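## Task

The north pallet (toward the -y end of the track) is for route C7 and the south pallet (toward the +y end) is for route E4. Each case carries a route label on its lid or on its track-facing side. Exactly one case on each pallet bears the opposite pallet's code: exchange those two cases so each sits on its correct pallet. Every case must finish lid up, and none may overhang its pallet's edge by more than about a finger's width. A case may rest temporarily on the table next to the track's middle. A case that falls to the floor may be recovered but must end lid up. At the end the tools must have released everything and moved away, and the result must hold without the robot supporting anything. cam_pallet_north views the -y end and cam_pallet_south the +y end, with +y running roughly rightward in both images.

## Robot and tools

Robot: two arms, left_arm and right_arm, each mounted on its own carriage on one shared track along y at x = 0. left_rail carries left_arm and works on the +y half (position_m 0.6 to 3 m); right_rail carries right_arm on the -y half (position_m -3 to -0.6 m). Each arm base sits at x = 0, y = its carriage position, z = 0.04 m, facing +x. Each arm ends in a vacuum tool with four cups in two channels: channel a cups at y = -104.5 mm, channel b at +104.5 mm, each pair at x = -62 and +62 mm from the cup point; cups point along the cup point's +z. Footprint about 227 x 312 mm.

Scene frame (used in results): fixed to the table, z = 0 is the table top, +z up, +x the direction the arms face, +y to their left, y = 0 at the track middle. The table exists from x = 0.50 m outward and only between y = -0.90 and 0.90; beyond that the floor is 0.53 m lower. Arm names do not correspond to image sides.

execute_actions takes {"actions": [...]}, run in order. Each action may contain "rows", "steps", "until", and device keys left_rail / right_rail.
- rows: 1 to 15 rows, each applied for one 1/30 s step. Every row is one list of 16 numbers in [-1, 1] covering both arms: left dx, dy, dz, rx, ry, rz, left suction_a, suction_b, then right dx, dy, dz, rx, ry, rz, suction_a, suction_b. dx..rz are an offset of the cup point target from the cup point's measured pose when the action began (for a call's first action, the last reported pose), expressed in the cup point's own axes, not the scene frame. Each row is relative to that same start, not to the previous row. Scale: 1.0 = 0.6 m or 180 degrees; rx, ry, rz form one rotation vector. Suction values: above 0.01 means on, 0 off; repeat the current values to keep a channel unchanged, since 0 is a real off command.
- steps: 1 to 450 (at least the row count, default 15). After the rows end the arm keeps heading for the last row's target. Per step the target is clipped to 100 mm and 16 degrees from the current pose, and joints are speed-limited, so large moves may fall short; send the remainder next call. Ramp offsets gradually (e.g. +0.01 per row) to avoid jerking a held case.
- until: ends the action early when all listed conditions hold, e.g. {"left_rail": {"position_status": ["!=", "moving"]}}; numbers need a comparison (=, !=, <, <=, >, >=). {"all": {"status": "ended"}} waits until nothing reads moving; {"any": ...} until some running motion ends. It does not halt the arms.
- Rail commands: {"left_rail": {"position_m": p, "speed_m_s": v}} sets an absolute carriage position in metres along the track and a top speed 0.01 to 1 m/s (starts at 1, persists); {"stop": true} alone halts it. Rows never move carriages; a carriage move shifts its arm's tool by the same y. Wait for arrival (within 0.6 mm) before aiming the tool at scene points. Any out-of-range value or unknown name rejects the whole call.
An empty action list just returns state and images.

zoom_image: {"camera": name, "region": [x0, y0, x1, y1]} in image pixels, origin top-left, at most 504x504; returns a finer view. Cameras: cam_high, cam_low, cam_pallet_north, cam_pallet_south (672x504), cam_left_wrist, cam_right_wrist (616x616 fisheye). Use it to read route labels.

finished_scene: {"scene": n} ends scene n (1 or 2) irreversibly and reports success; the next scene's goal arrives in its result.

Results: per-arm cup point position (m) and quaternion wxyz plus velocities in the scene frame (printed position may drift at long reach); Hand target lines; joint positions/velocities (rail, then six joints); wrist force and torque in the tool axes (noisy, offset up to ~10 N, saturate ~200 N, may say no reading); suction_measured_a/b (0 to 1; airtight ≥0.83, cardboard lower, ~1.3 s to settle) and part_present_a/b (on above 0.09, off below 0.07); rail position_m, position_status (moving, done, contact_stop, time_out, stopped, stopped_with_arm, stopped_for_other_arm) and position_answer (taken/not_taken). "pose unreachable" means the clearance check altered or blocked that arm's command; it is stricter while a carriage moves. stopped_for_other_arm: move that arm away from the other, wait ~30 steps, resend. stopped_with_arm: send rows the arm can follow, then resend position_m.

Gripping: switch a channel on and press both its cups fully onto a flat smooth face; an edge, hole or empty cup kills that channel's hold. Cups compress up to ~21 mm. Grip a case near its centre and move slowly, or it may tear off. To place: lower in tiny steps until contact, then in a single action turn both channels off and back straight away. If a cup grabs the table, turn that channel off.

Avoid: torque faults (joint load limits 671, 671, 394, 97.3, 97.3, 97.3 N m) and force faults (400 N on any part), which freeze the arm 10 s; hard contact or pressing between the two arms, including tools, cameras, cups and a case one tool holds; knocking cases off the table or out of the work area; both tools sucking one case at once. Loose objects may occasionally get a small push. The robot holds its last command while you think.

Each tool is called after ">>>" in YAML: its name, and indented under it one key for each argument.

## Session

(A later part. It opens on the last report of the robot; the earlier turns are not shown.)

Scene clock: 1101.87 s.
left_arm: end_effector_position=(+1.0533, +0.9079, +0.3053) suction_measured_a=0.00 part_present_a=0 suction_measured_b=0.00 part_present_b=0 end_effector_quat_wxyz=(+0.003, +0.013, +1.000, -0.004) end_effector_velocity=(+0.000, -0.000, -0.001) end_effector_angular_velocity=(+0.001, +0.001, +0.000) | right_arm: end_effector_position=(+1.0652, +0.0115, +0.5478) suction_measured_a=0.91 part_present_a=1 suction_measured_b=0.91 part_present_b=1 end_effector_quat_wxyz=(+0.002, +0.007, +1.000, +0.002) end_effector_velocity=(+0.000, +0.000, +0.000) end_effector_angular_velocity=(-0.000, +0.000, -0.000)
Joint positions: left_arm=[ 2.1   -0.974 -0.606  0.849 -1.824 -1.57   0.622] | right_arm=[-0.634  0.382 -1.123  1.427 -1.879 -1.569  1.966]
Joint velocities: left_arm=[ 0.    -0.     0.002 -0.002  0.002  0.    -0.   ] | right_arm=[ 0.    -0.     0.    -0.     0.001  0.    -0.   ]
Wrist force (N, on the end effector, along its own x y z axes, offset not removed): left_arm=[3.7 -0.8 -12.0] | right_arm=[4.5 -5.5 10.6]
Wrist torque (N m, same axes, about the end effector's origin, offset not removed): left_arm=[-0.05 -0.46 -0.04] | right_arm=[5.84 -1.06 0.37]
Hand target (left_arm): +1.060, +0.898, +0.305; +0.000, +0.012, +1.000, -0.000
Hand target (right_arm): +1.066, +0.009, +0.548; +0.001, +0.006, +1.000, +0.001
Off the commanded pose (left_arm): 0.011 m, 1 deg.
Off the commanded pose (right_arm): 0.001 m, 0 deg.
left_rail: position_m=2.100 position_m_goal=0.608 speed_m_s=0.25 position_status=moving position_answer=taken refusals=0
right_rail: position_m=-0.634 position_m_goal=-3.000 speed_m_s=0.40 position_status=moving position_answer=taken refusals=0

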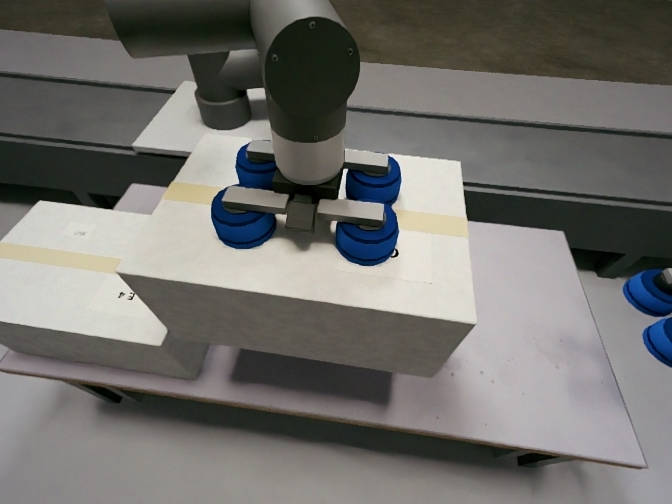

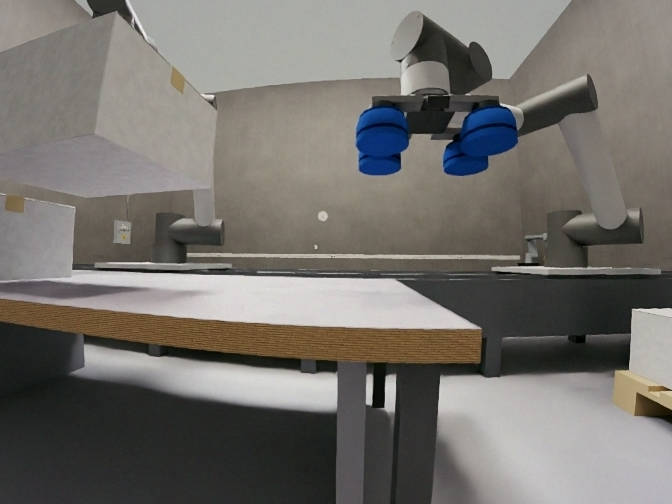

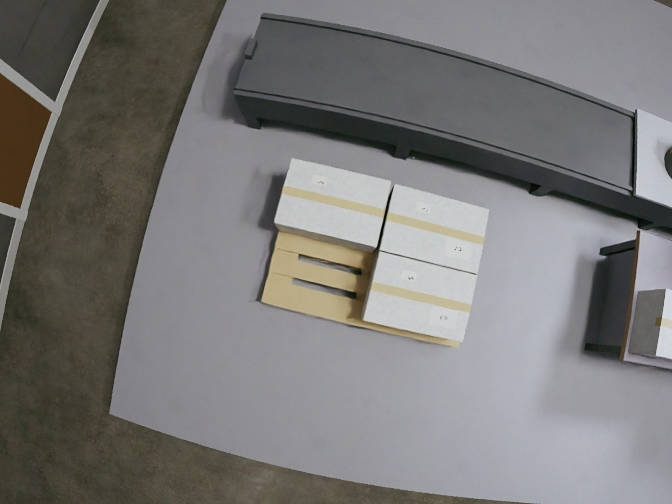

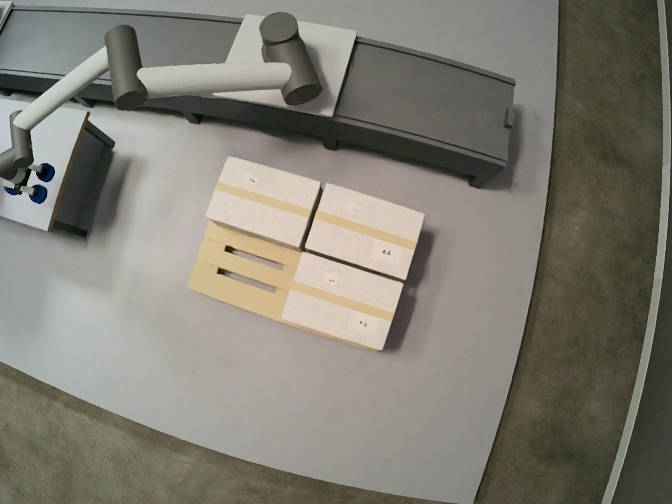

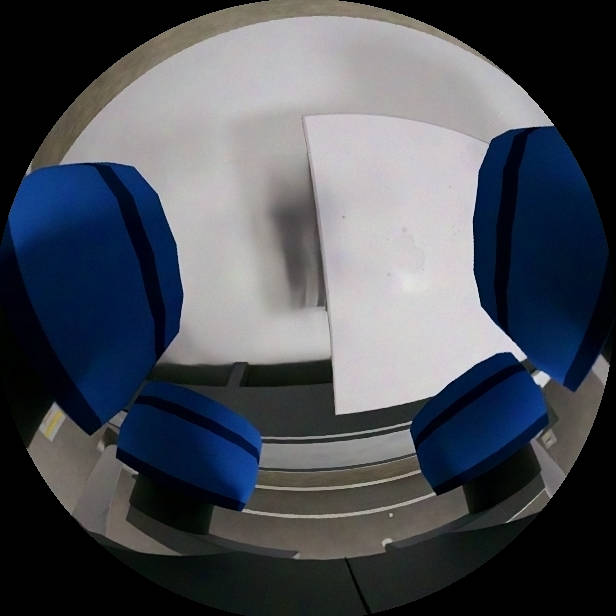

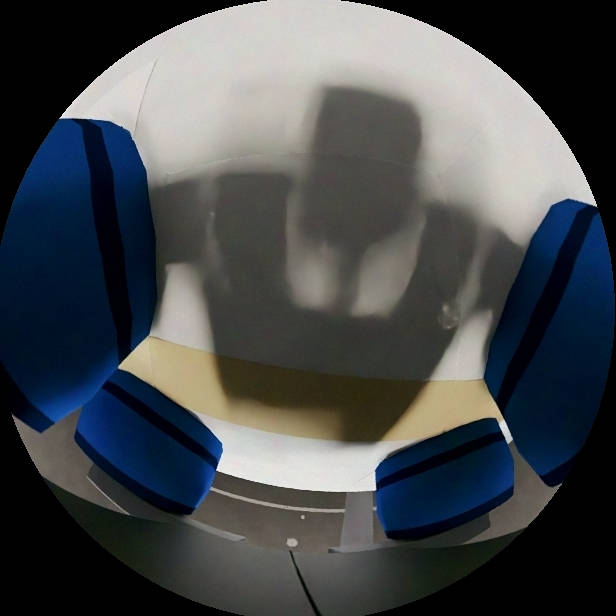

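>>> execute_actions:
  actions: []

>>> zoom_image:
  camera: "cam_left_wrist"
  region: [140, 90, 240, 190]

>>> zoom_image:
  camera: "cam_left_wrist"
  region: [190, 250, 470, 430]

Scene clock: 1164.07 s.
left_arm: end_effector_position=(+1.0605, -0.5918, +0.3051) suction_measured_a=0.00 part_present_a=0 suction_measured_b=0.00 part_present_b=0 end_effector_quat_wxyz=(+0.000, +0.012, +1.000, -0.000) end_effector_velocity=(-0.000, +0.000, +0.000) end_effector_angular_velocity=(-0.000, -0.000, +0.000) | right_arm: end_effector_position=(+1.0663, -2.3544, +0.5484) suction_measured_a=0.91 part_present_a=1 suction_measured_b=0.91 part_present_b=1 end_effector_quat_wxyz=(+0.001, +0.006, +1.000, +0.001) end_effector_velocity=(+0.000, -0.000, -0.000) end_effector_angular_velocity=(-0.000, +0.000, -0.000)
Joint positions: left_arm=[ 0.608 -0.973 -0.586  0.807 -1.793 -1.571  0.623] | right_arm=[-3.     0.382 -1.121  1.423 -1.874 -1.569  1.966]
Joint velocities: left_arm=[ 0.  0. -0.  0.  0.  0. -0.] | right_arm=[ 0. -0.  0. -0.  0. -0.  0.]
Wrist force (N, on the end effector, along its own x y z axes, offset not removed): left_arm=[-4.9 -2.9 3.4] | right_arm=[4.3 -1.6 9.6]
Wrist torque (N m, same axes, about the end effector's origin, offset not removed): left_arm=[-0.32 0.82 -0.04] | right_arm=[6.38 -0.99 0.52]
Hand target (left_arm): +1.060, -0.592, +0.305; +0.000, +0.012, +1.000, -0.000
Hand target (right_arm): +1.066, -2.354, +0.548; +0.001, +0.006, +1.000, +0.001
Off the commanded pose (left_arm): 0.001 m, 0 deg.
Off the commanded pose (right_arm): 0.001 m, 0 deg.
left_rail: position_m=0.608 position_m_goal=0.608 speed_m_s=0.25 position_status=done position_answer=taken refusals=0
right_rail: position_m=-3.000 position_m_goal=-3.000 speed_m_s=0.40 position_status=done position_answer=taken refusals=0

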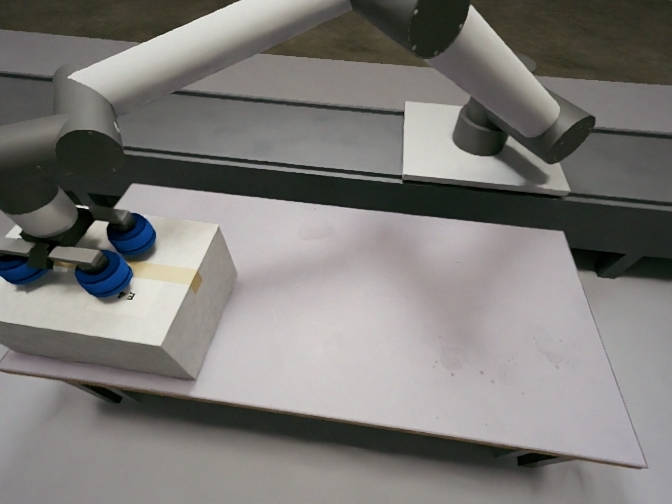

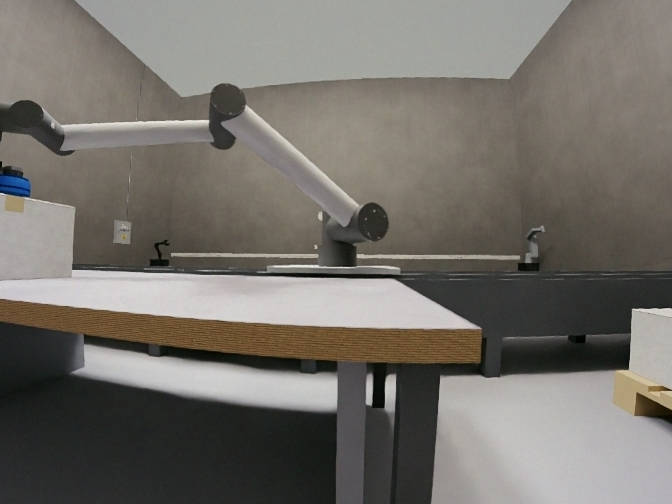

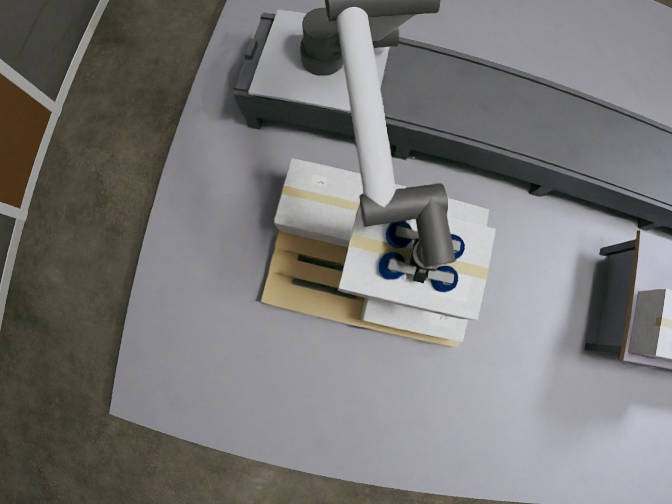

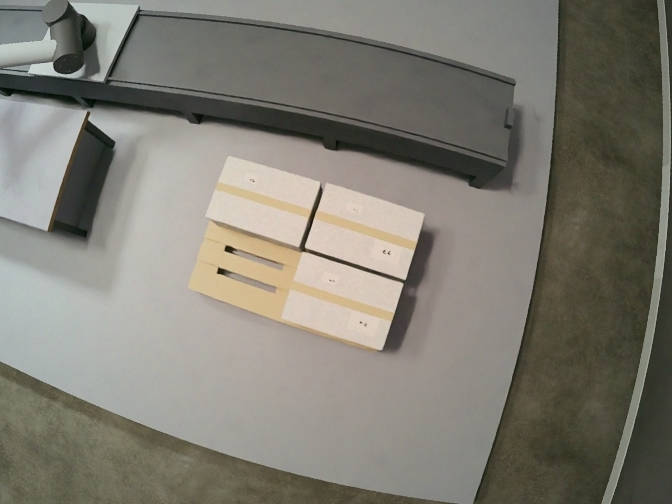

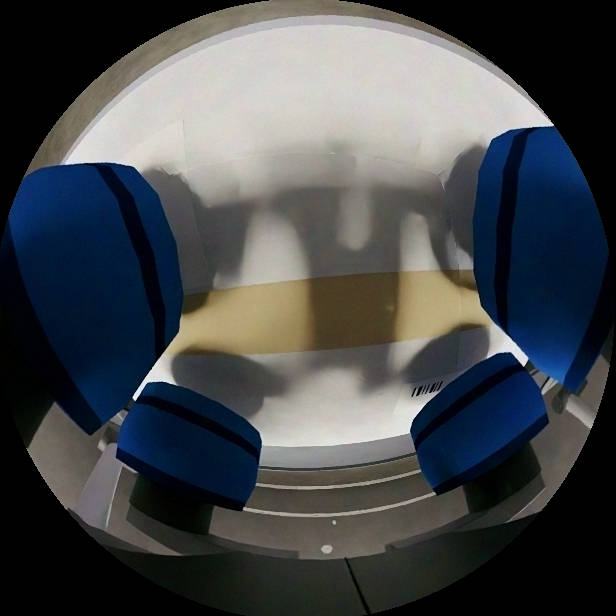

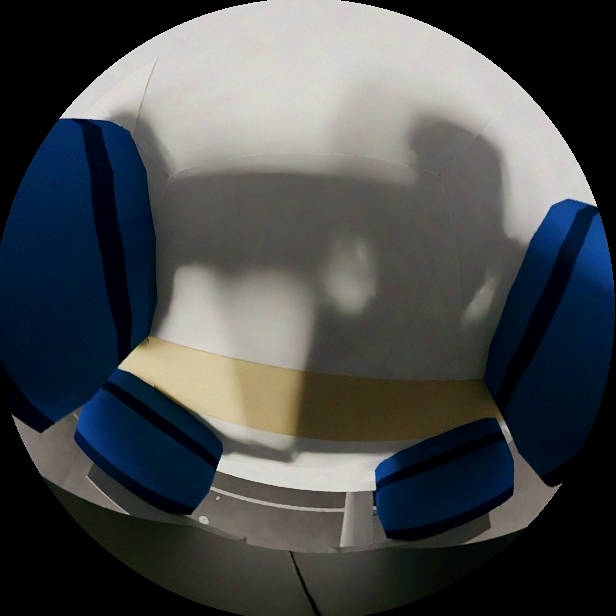

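Region (140, 90, 240, 190) of cam_left_wrist's 616x616 image, scaled by 5.040, with more detail than that image has.

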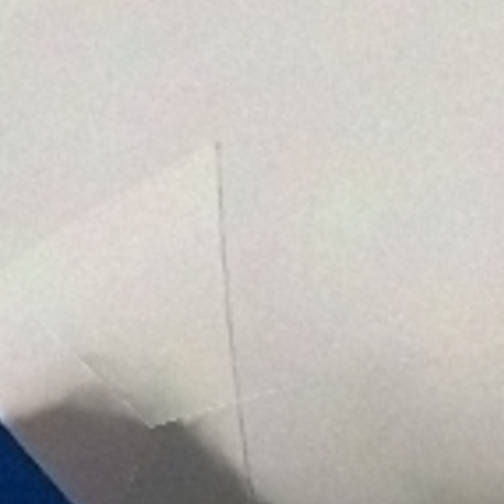

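Region (190, 250, 470, 430) of cam_left_wrist's 616x616 image, scaled by 1.800, with more detail than that image has; it fills the top 324 rows of this view, and the rest is white.

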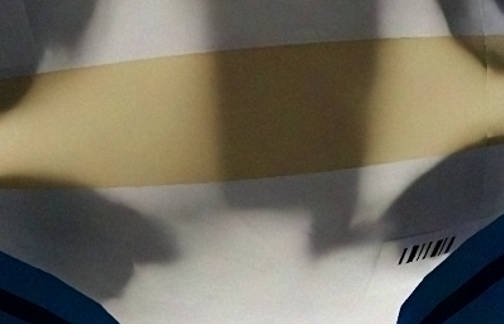

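>>> execute_actions:
  actions:
    - {"rows":[ [0,0,0.0010,0,0,0,0,0, -0.0006,-0.0024,0.0023,0,0,0,1,1], [-0.0001,0,0.0038,0,0,0,0,0, -0.0023,-0.0083,0.0079,0,0,0,1,1], [-0.0002,0,0.0083,0,0,0,0,0, -0.0052,-0.0189,0.0181,0,0,0,1,1], [-0.0003,0,0.0146,0,0,0,0,0, -0.0093,-0.0343,0.0327,0,0,0,1,1], [-0.0004,0,0.0222,0,0,0,0,0, -0.0148,-0.0544,0.0519,0,0,0,1,1], [-0.0005,0,0.0305,0,0,0,0,0, -0.0213,-0.0781,0.0745,0,0,0,1,1], [-0.0006,0,0.0388,0,0,0,0,0, -0.0280,-0.1029,0.0982,0,0,0,1,1], [-0.0007,0,0.0471,0,0,0,0,0, -0.0348,-0.1278,0.1219,0,0,0,1,1], [-0.0008,0,0.0541,0,0,0,0,0, -0.0415,-0.1526,0.1456,0,0,0,1,1], [-0.0008,0,0.0599,0,0,0,0,0, -0.0480,-0.1763,0.1682,0,0,0,1,1], [-0.0008,0,0.0644,0,0,0,0,0, -0.0535,-0.1964,0.1874,0,0,0,1,1], [-0.0008,0,0.0676,0,0,0,1,1, -0.0580,-0.2130,0.2032,0,0,0,1,1], [-0.0008,0,0.0693,0,0,0,1,1, -0.0612,-0.2248,0.2145,0,0,0,1,1] ],"steps":13}

Scene clock: 1211.70 s.
left_arm: end_effector_position=(+1.0607, -0.5917, +0.2733) suction_measured_a=0.00 part_present_a=0 suction_measured_b=0.00 part_present_b=0 end_effector_quat_wxyz=(+0.000, +0.012, +1.000, -0.000) end_effector_velocity=(+0.001, +0.000, -0.099) end_effector_angular_velocity=(+0.001, +0.001, +0.000) | right_arm: end_effector_position=(+1.0882, -2.4459, +0.4615) suction_measured_a=0.91 part_present_a=1 suction_measured_b=0.91 part_present_b=1 end_effector_quat_wxyz=(-0.002, +0.007, +1.000, -0.001) end_effector_velocity=(+0.086, -0.380, -0.364) end_effector_angular_velocity=(-0.014, +0.019, -0.009)
Joint positions: left_arm=[ 0.608 -0.973 -0.574  0.828 -1.825 -1.571  0.623] | right_arm=[-3.     0.306 -1.112  1.535 -1.99  -1.571  1.891]
Joint velocities: left_arm=[ 0.     0.001  0.04   0.058 -0.097  0.     0.   ] | right_arm=[ 0.    -0.32   0.076  0.422 -0.476 -0.009 -0.312]
Wrist force (N, on the end effector, along its own x y z axes, offset not removed): left_arm=[0.4 -4.4 -3.3] | right_arm=[2.8 -15.0 20.8]
Wrist torque (N m, same axes, about the end effector's origin, offset not removed): left_arm=[-0.43 -0.10 -0.09] | right_arm=[7.33 -0.98 0.60]
Hand target (left_arm): +1.061, -0.592, +0.264; +0.000, +0.012, +1.000, -0.000
Hand target (right_arm): +1.098, -2.489, +0.421; -0.001, +0.007, +1.000, -0.000
Off the commanded pose (left_arm): 0.010 m, 0 deg.
Off the commanded pose (right_arm): 0.062 m, 0 deg.
left_rail: position_m=0.608 position_m_goal=0.608 speed_m_s=0.25 position_status=done position_answer=taken refusals=0
right_rail: position_m=-3.000 position_m_goal=-3.000 speed_m_s=0.40 position_status=done position_answer=taken refusals=0

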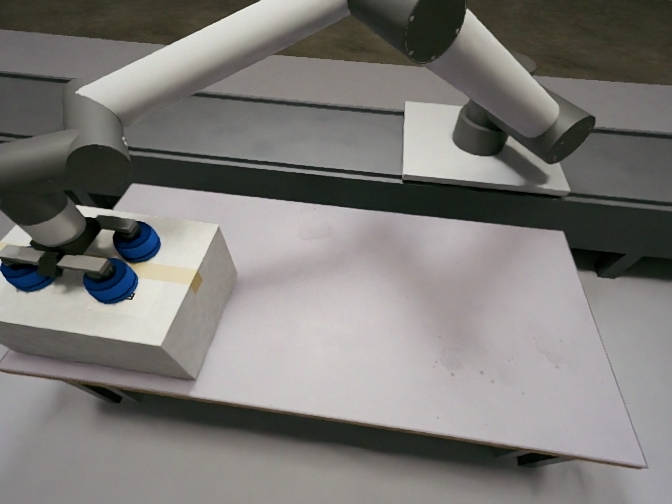

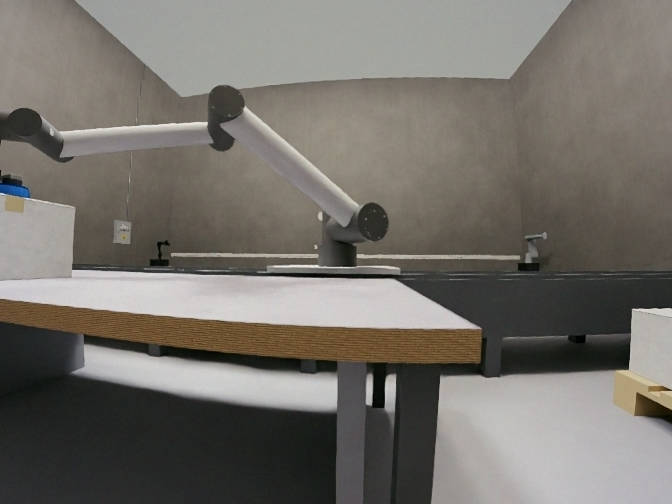

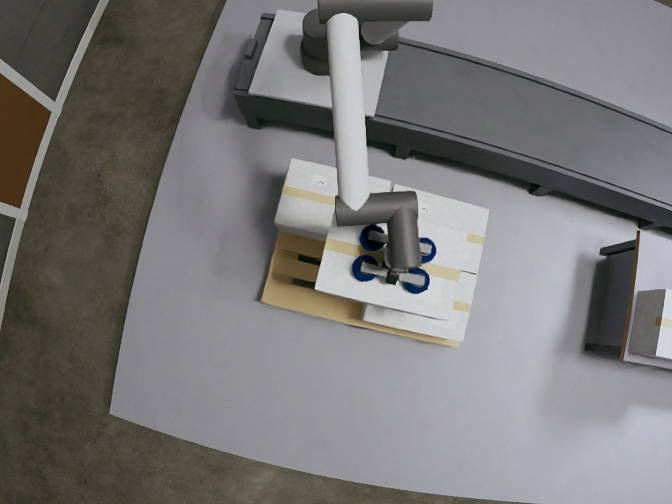

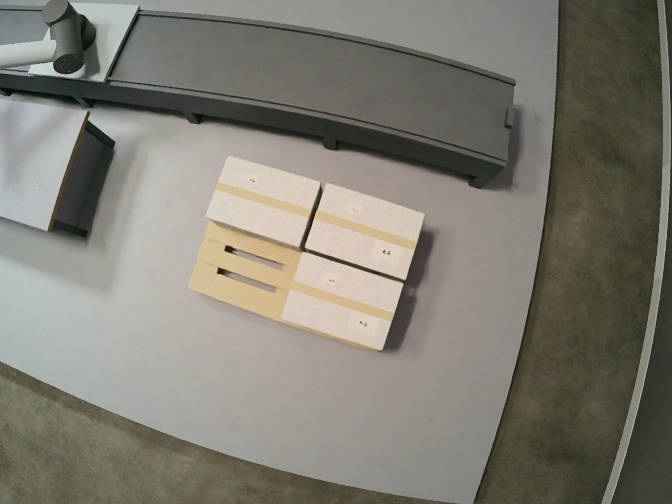

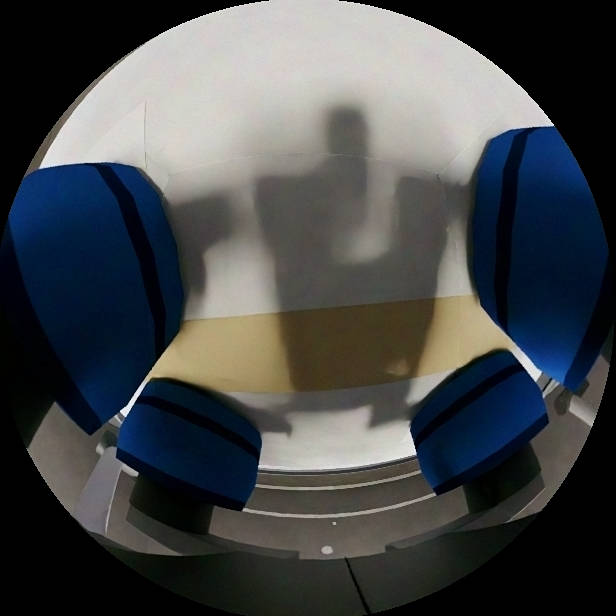

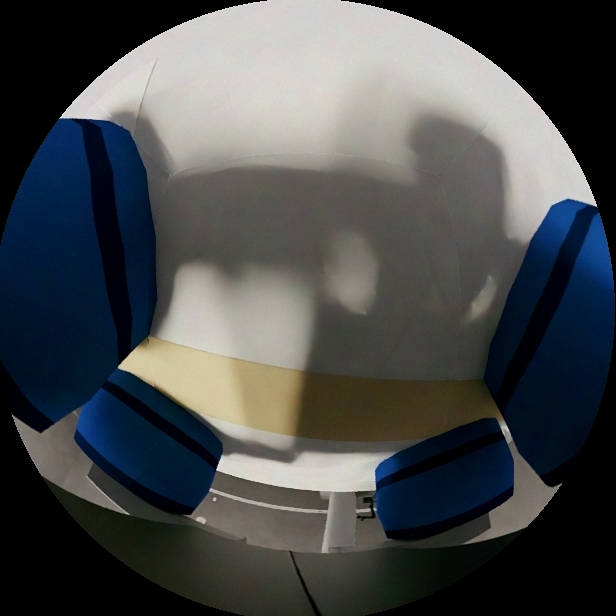

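>>> execute_actions:
  actions: []

>>> zoom_image:
  camera: "cam_low"
  region: [0, 190, 100, 300]

Scene clock: 1217.00 s.
left_arm: end_effector_position=(+1.0609, -0.5916, +0.2636) suction_measured_a=0.93 part_present_a=1 suction_measured_b=0.93 part_present_b=1 end_effector_quat_wxyz=(+0.000, +0.012, +1.000, -0.000) end_effector_velocity=(-0.000, +0.000, -0.000) end_effector_angular_velocity=(+0.000, +0.000, -0.000) | right_arm: end_effector_position=(+1.0982, -2.4886, +0.4214) suction_measured_a=0.91 part_present_a=1 suction_measured_b=0.91 part_present_b=1 end_effector_quat_wxyz=(-0.001, +0.007, +1.000, -0.000) end_effector_velocity=(+0.000, -0.000, +0.000) end_effector_angular_velocity=(+0.000, +0.000, -0.000)
Joint positions: left_arm=[ 0.608 -0.972 -0.57   0.833 -1.835 -1.571  0.623] | right_arm=[-3.     0.269 -1.102  1.581 -2.047 -1.57   1.854]
Joint velocities: left_arm=[ 0. -0. -0.  0. -0.  0. -0.] | right_arm=[ 0. -0. -0.  0.  0.  0.  0.]
Wrist force (N, on the end effector, along its own x y z axes, offset not removed): left_arm=[-0.1 -0.9 14.9] | right_arm=[-1.0 -3.0 11.6]
Wrist torque (N m, same axes, about the end effector's origin, offset not removed): left_arm=[7.22 0.27 0.04] | right_arm=[6.10 -0.19 0.52]
Hand target (left_arm): +1.061, -0.592, +0.264; +0.000, +0.012, +1.000, -0.000
Hand target (right_arm): +1.098, -2.489, +0.421; -0.001, +0.007, +1.000, -0.000
Off the commanded pose (left_arm): 0.000 m, 0 deg.
Off the commanded pose (right_arm): 0.004 m, 0 deg.
left_rail: position_m=0.608 position_m_goal=0.608 speed_m_s=0.25 position_status=done position_answer=taken refusals=0
right_rail: position_m=-3.000 position_m_goal=-3.000 speed_m_s=0.40 position_status=done position_answer=taken refusals=0

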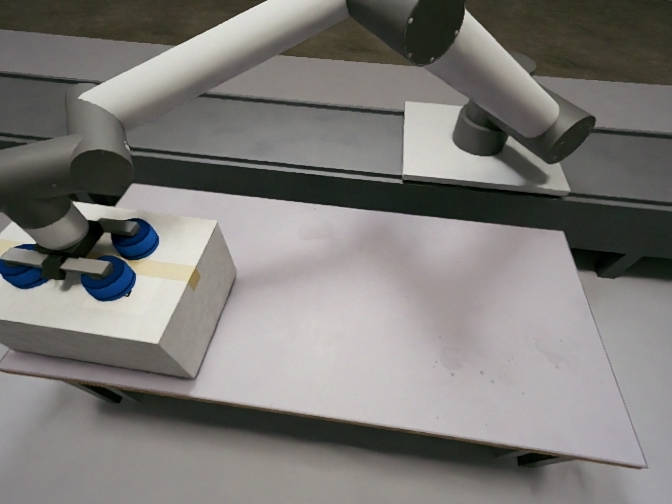

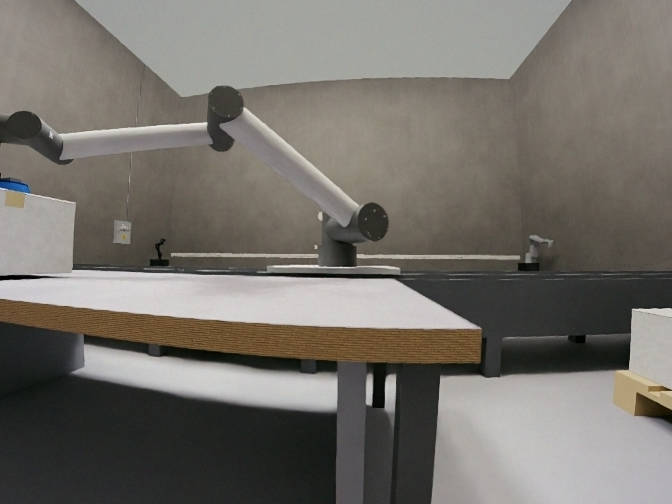

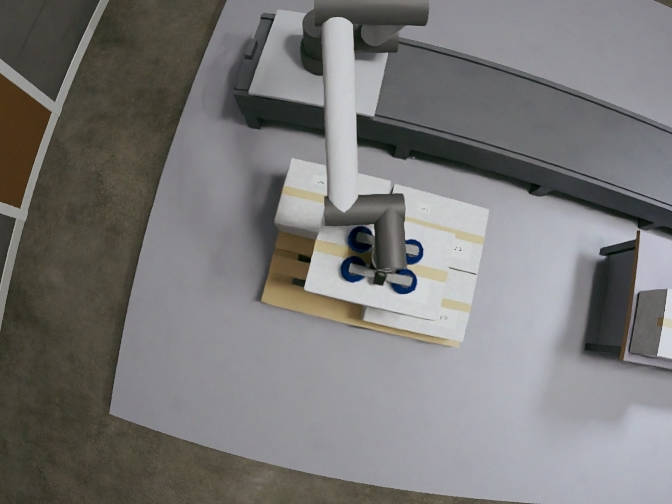

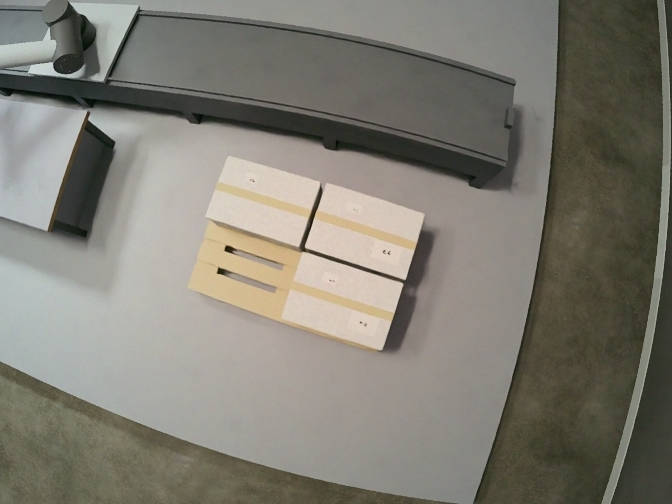

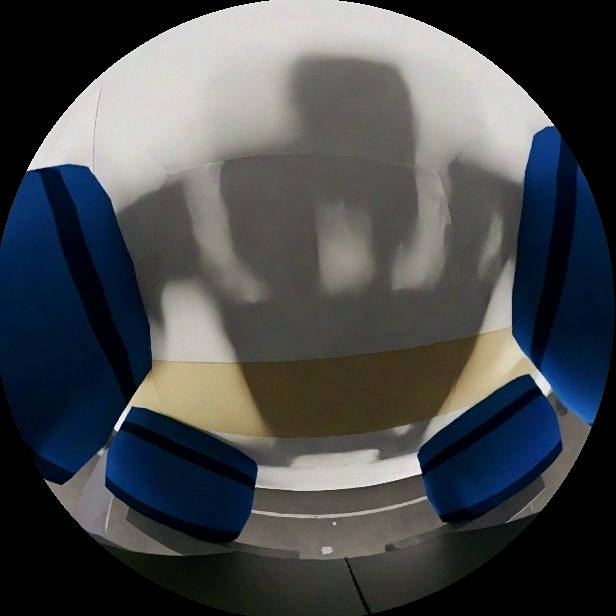

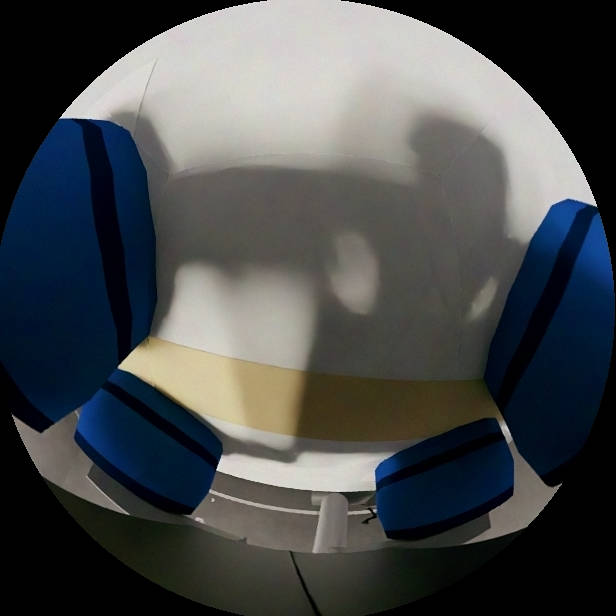

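Region (0, 190, 100, 300) of cam_low's 672x504 image, scaled by 4.582, with more detail than that image has; it fills the left 458 columns of this view, and the rest is white.

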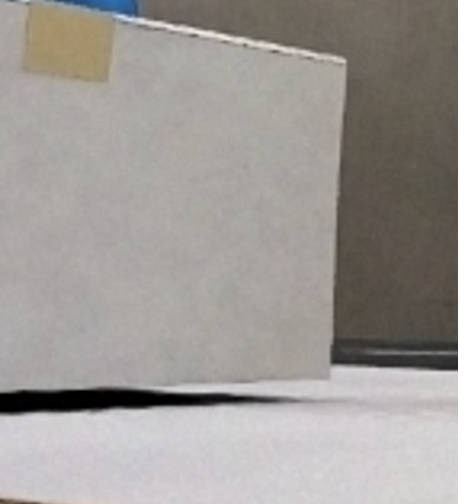

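>>> execute_actions:
  actions:
    - {"rows":[[0,0,-0.008,0,0,0,1,1, 0,0,0,0,0,0,1,1]],"left_rail":{"position_m":3.0,"speed_m_s":0.35},"steps":1}

Scene clock: 1231.03 s.
left_arm: end_effector_position=(+1.0609, -0.5916, +0.2636) suction_measured_a=0.93 part_present_a=1 suction_measured_b=0.93 part_present_b=1 end_effector_quat_wxyz=(+0.000, +0.012, +1.000, -0.000) end_effector_velocity=(-0.000, +0.000, -0.000) end_effector_angular_velocity=(+0.000, +0.000, -0.000) | right_arm: end_effector_position=(+1.0982, -2.4886, +0.4214) suction_measured_a=0.91 part_present_a=1 suction_measured_b=0.91 part_present_b=1 end_effector_quat_wxyz=(-0.001, +0.007, +1.000, -0.000) end_effector_velocity=(-0.000, -0.000, +0.000) end_effector_angular_velocity=(+0.000, -0.000, -0.000)
Joint positions: left_arm=[ 0.608 -0.972 -0.57   0.833 -1.835 -1.571  0.623] | right_arm=[-3.     0.269 -1.102  1.581 -2.047 -1.57   1.854]
Joint velocities: left_arm=[ 0.    -0.    -0.     0.     0.001  0.     0.   ] | right_arm=[ 0.  0. -0.  0.  0.  0.  0.]
Wrist force (N, on the end effector, along its own x y z axes, offset not removed): left_arm=[3.1 -5.5 20.3] | right_arm=[1.5 -5.2 11.2]
Wrist torque (N m, same axes, about the end effector's origin, offset not removed): left_arm=[6.47 -0.43 -0.01] | right_arm=[5.76 -0.55 0.46]
Hand target (left_arm): +1.061, -0.589, +0.268; +0.000, +0.012, +1.000, -0.000
Hand target (right_arm): +1.098, -2.489, +0.421; -0.001, +0.007, +1.000, -0.000
Off the commanded pose (left_arm): 0.005 m, 0 deg.
Off the commanded pose (right_arm): 0.000 m, 0 deg.
left_rail: position_m=0.608 position_m_goal=3.000 speed_m_s=0.35 position_status=moving position_answer=taken refusals=0
right_rail: position_m=-3.000 position_m_goal=-3.000 speed_m_s=0.40 position_status=done position_answer=taken refusals=0

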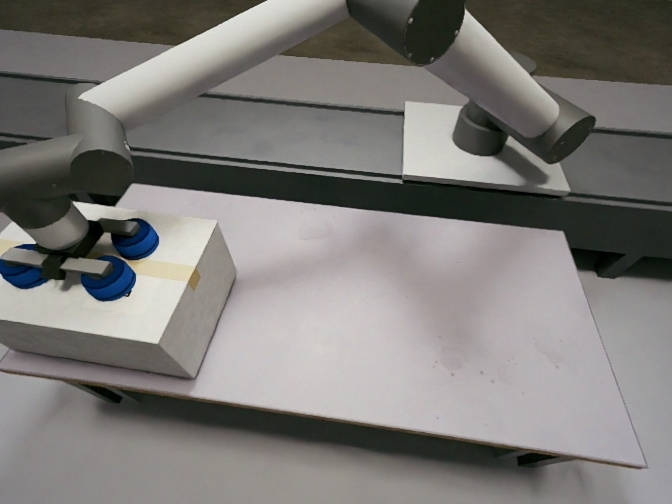

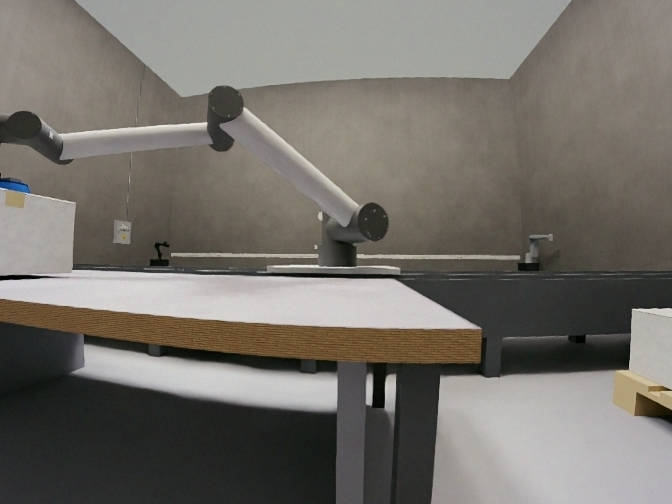

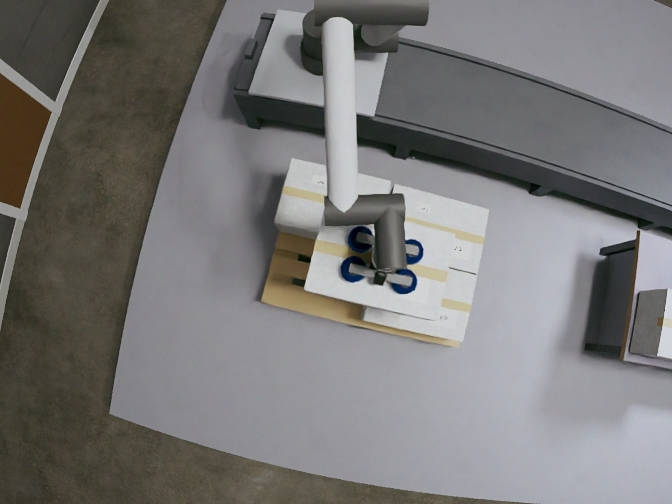

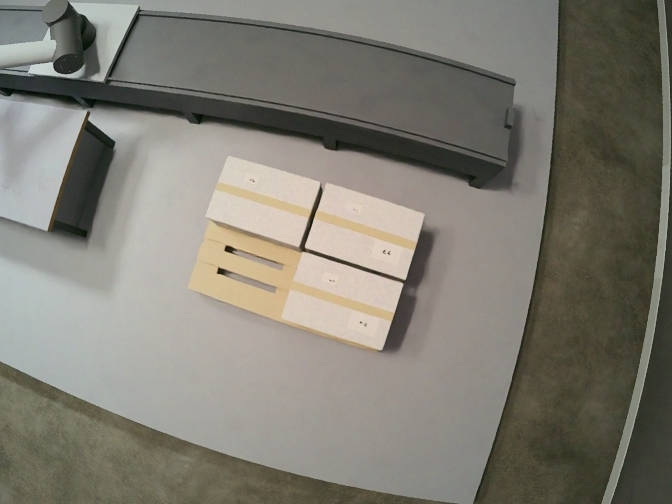

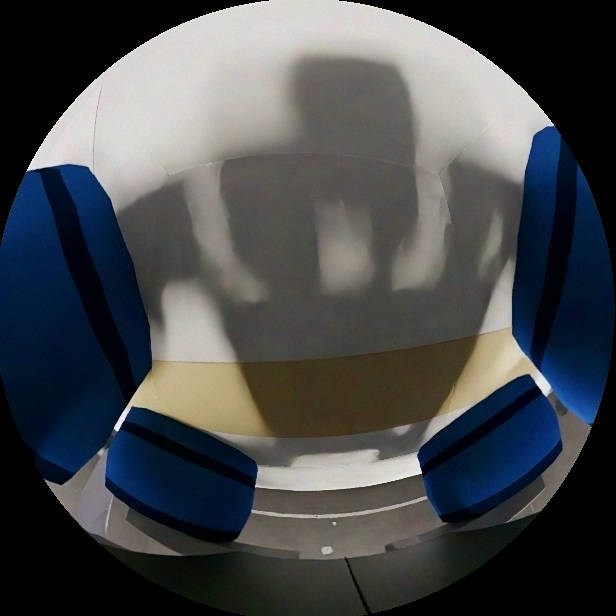

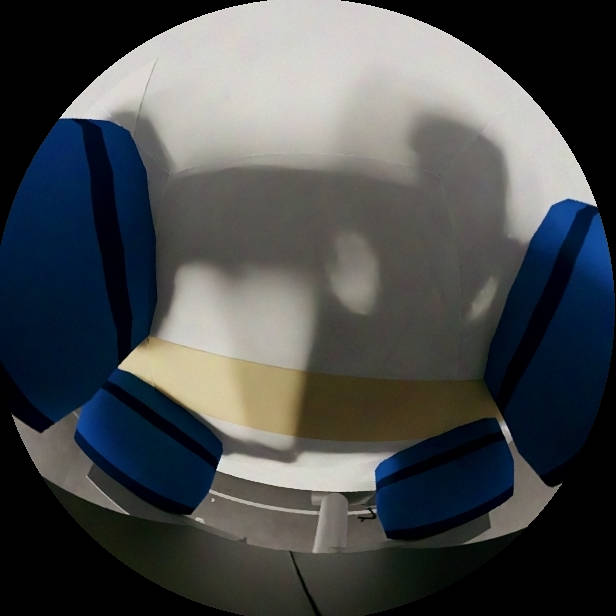

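>>> execute_actions:
  actions: []

Scene clock: 1288.90 s.
left_arm: end_effector_position=(+1.0609, +1.8004, +0.2684) suction_measured_a=0.93 part_present_a=1 suction_measured_b=0.93 part_present_b=1 end_effector_quat_wxyz=(+0.000, +0.012, +1.000, -0.000) end_effector_velocity=(-0.000, +0.000, -0.000) end_effector_angular_velocity=(+0.000, +0.000, +0.000) | right_arm: end_effector_position=(+1.0982, -2.4886, +0.4214) suction_measured_a=0.91 part_present_a=1 suction_measured_b=0.91 part_present_b=1 end_effector_quat_wxyz=(-0.001, +0.007, +1.000, -0.000) end_effector_velocity=(-0.000, +0.000, +0.000) end_effector_angular_velocity=(+0.000, +0.000, +0.000)
Joint positions: left_arm=[ 3.    -0.972 -0.572  0.83  -1.83  -1.571  0.623] | right_arm=[-3.     0.269 -1.102  1.581 -2.047 -1.57   1.854]
Joint velocities: left_arm=[ 0. -0.  0.  0. -0. -0. -0.] | right_arm=[ 0. -0. -0.  0.  0.  0. -0.]
Wrist force (N, on the end effector, along its own x y z axes, offset not removed): left_arm=[-3.1 -2.2 16.7] | right_arm=[1.7 -3.7 10.6]
Wrist torque (N m, same axes, about the end effector's origin, offset not removed): left_arm=[6.97 0.43 -0.10] | right_arm=[6.06 -0.55 0.49]
Hand target (left_arm): +1.061, +1.800, +0.268; +0.000, +0.012, +1.000, -0.000
Hand target (right_arm): +1.098, -2.489, +0.421; -0.001, +0.007, +1.000, -0.000
Off the commanded pose (left_arm): 0.000 m, 0 deg.
Off the commanded pose (right_arm): 0.000 m, 0 deg.
left_rail: position_m=3.000 position_m_goal=3.000 speed_m_s=0.35 position_status=done position_answer=taken refusals=0
right_rail: position_m=-3.000 position_m_goal=-3.000 speed_m_s=0.40 position_status=done position_answer=taken refusals=0

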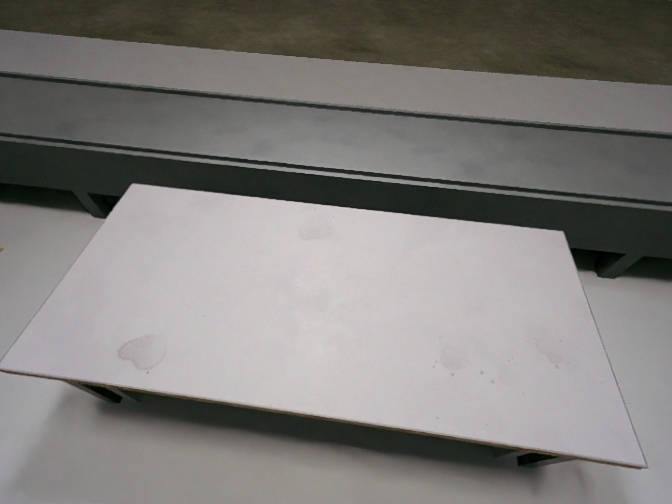

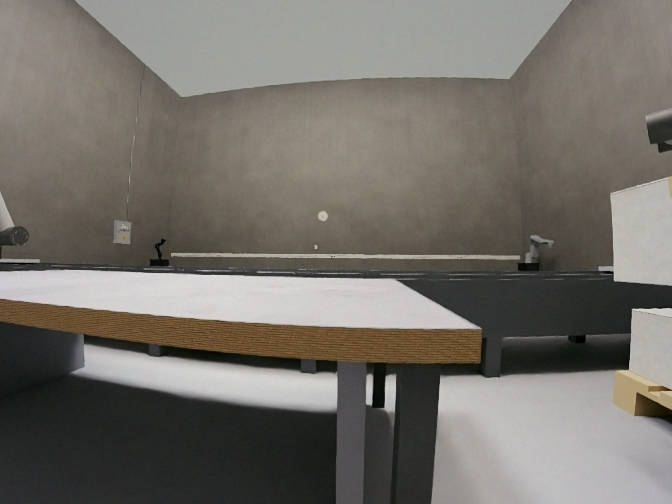

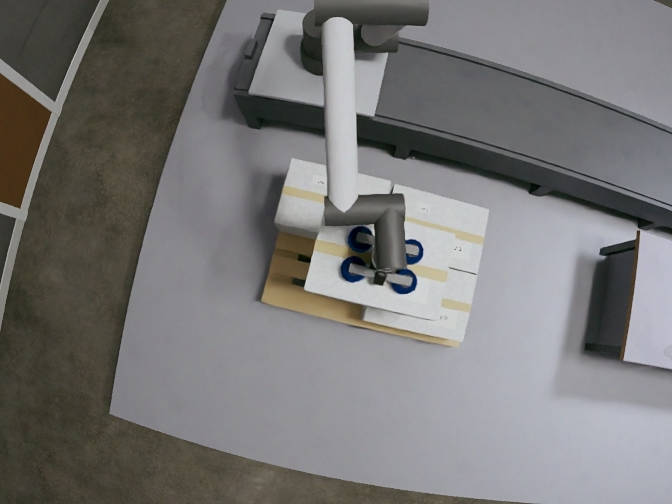

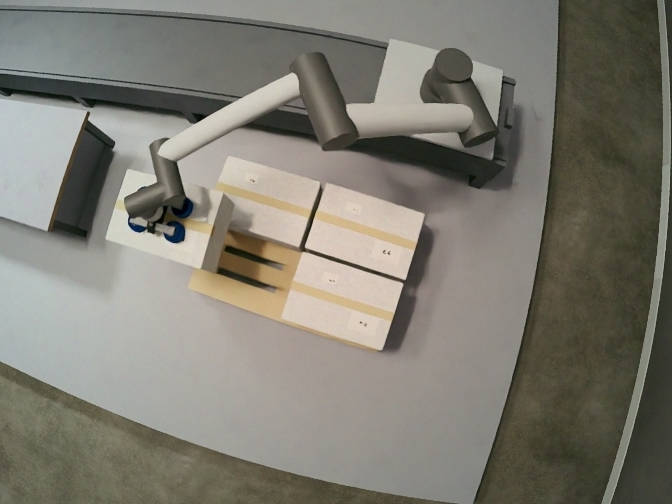

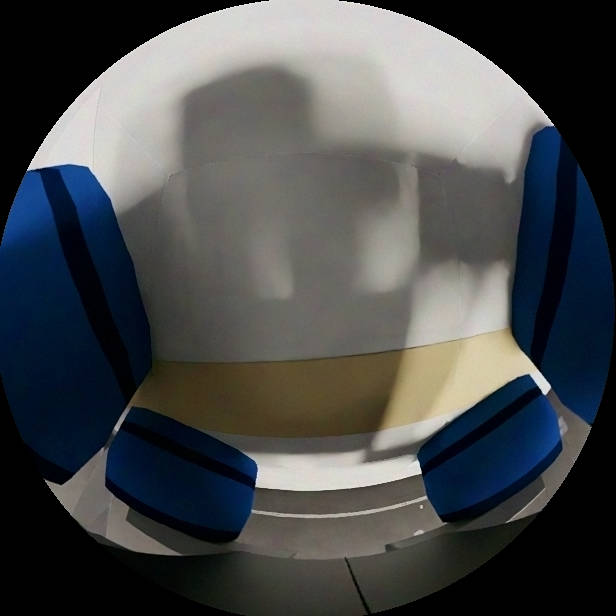

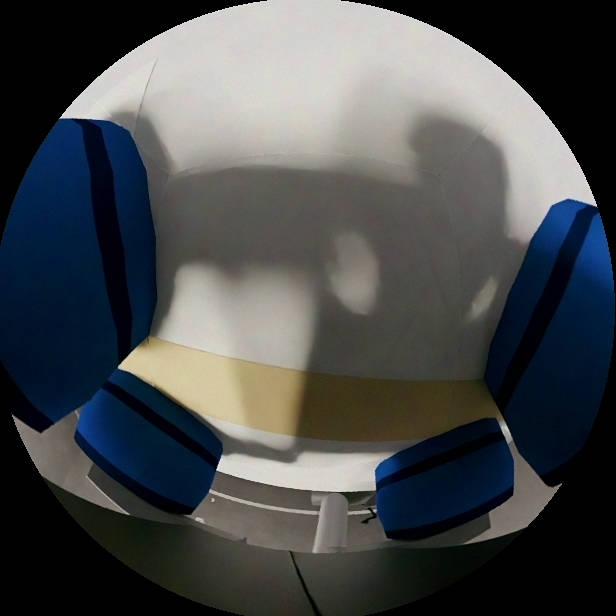

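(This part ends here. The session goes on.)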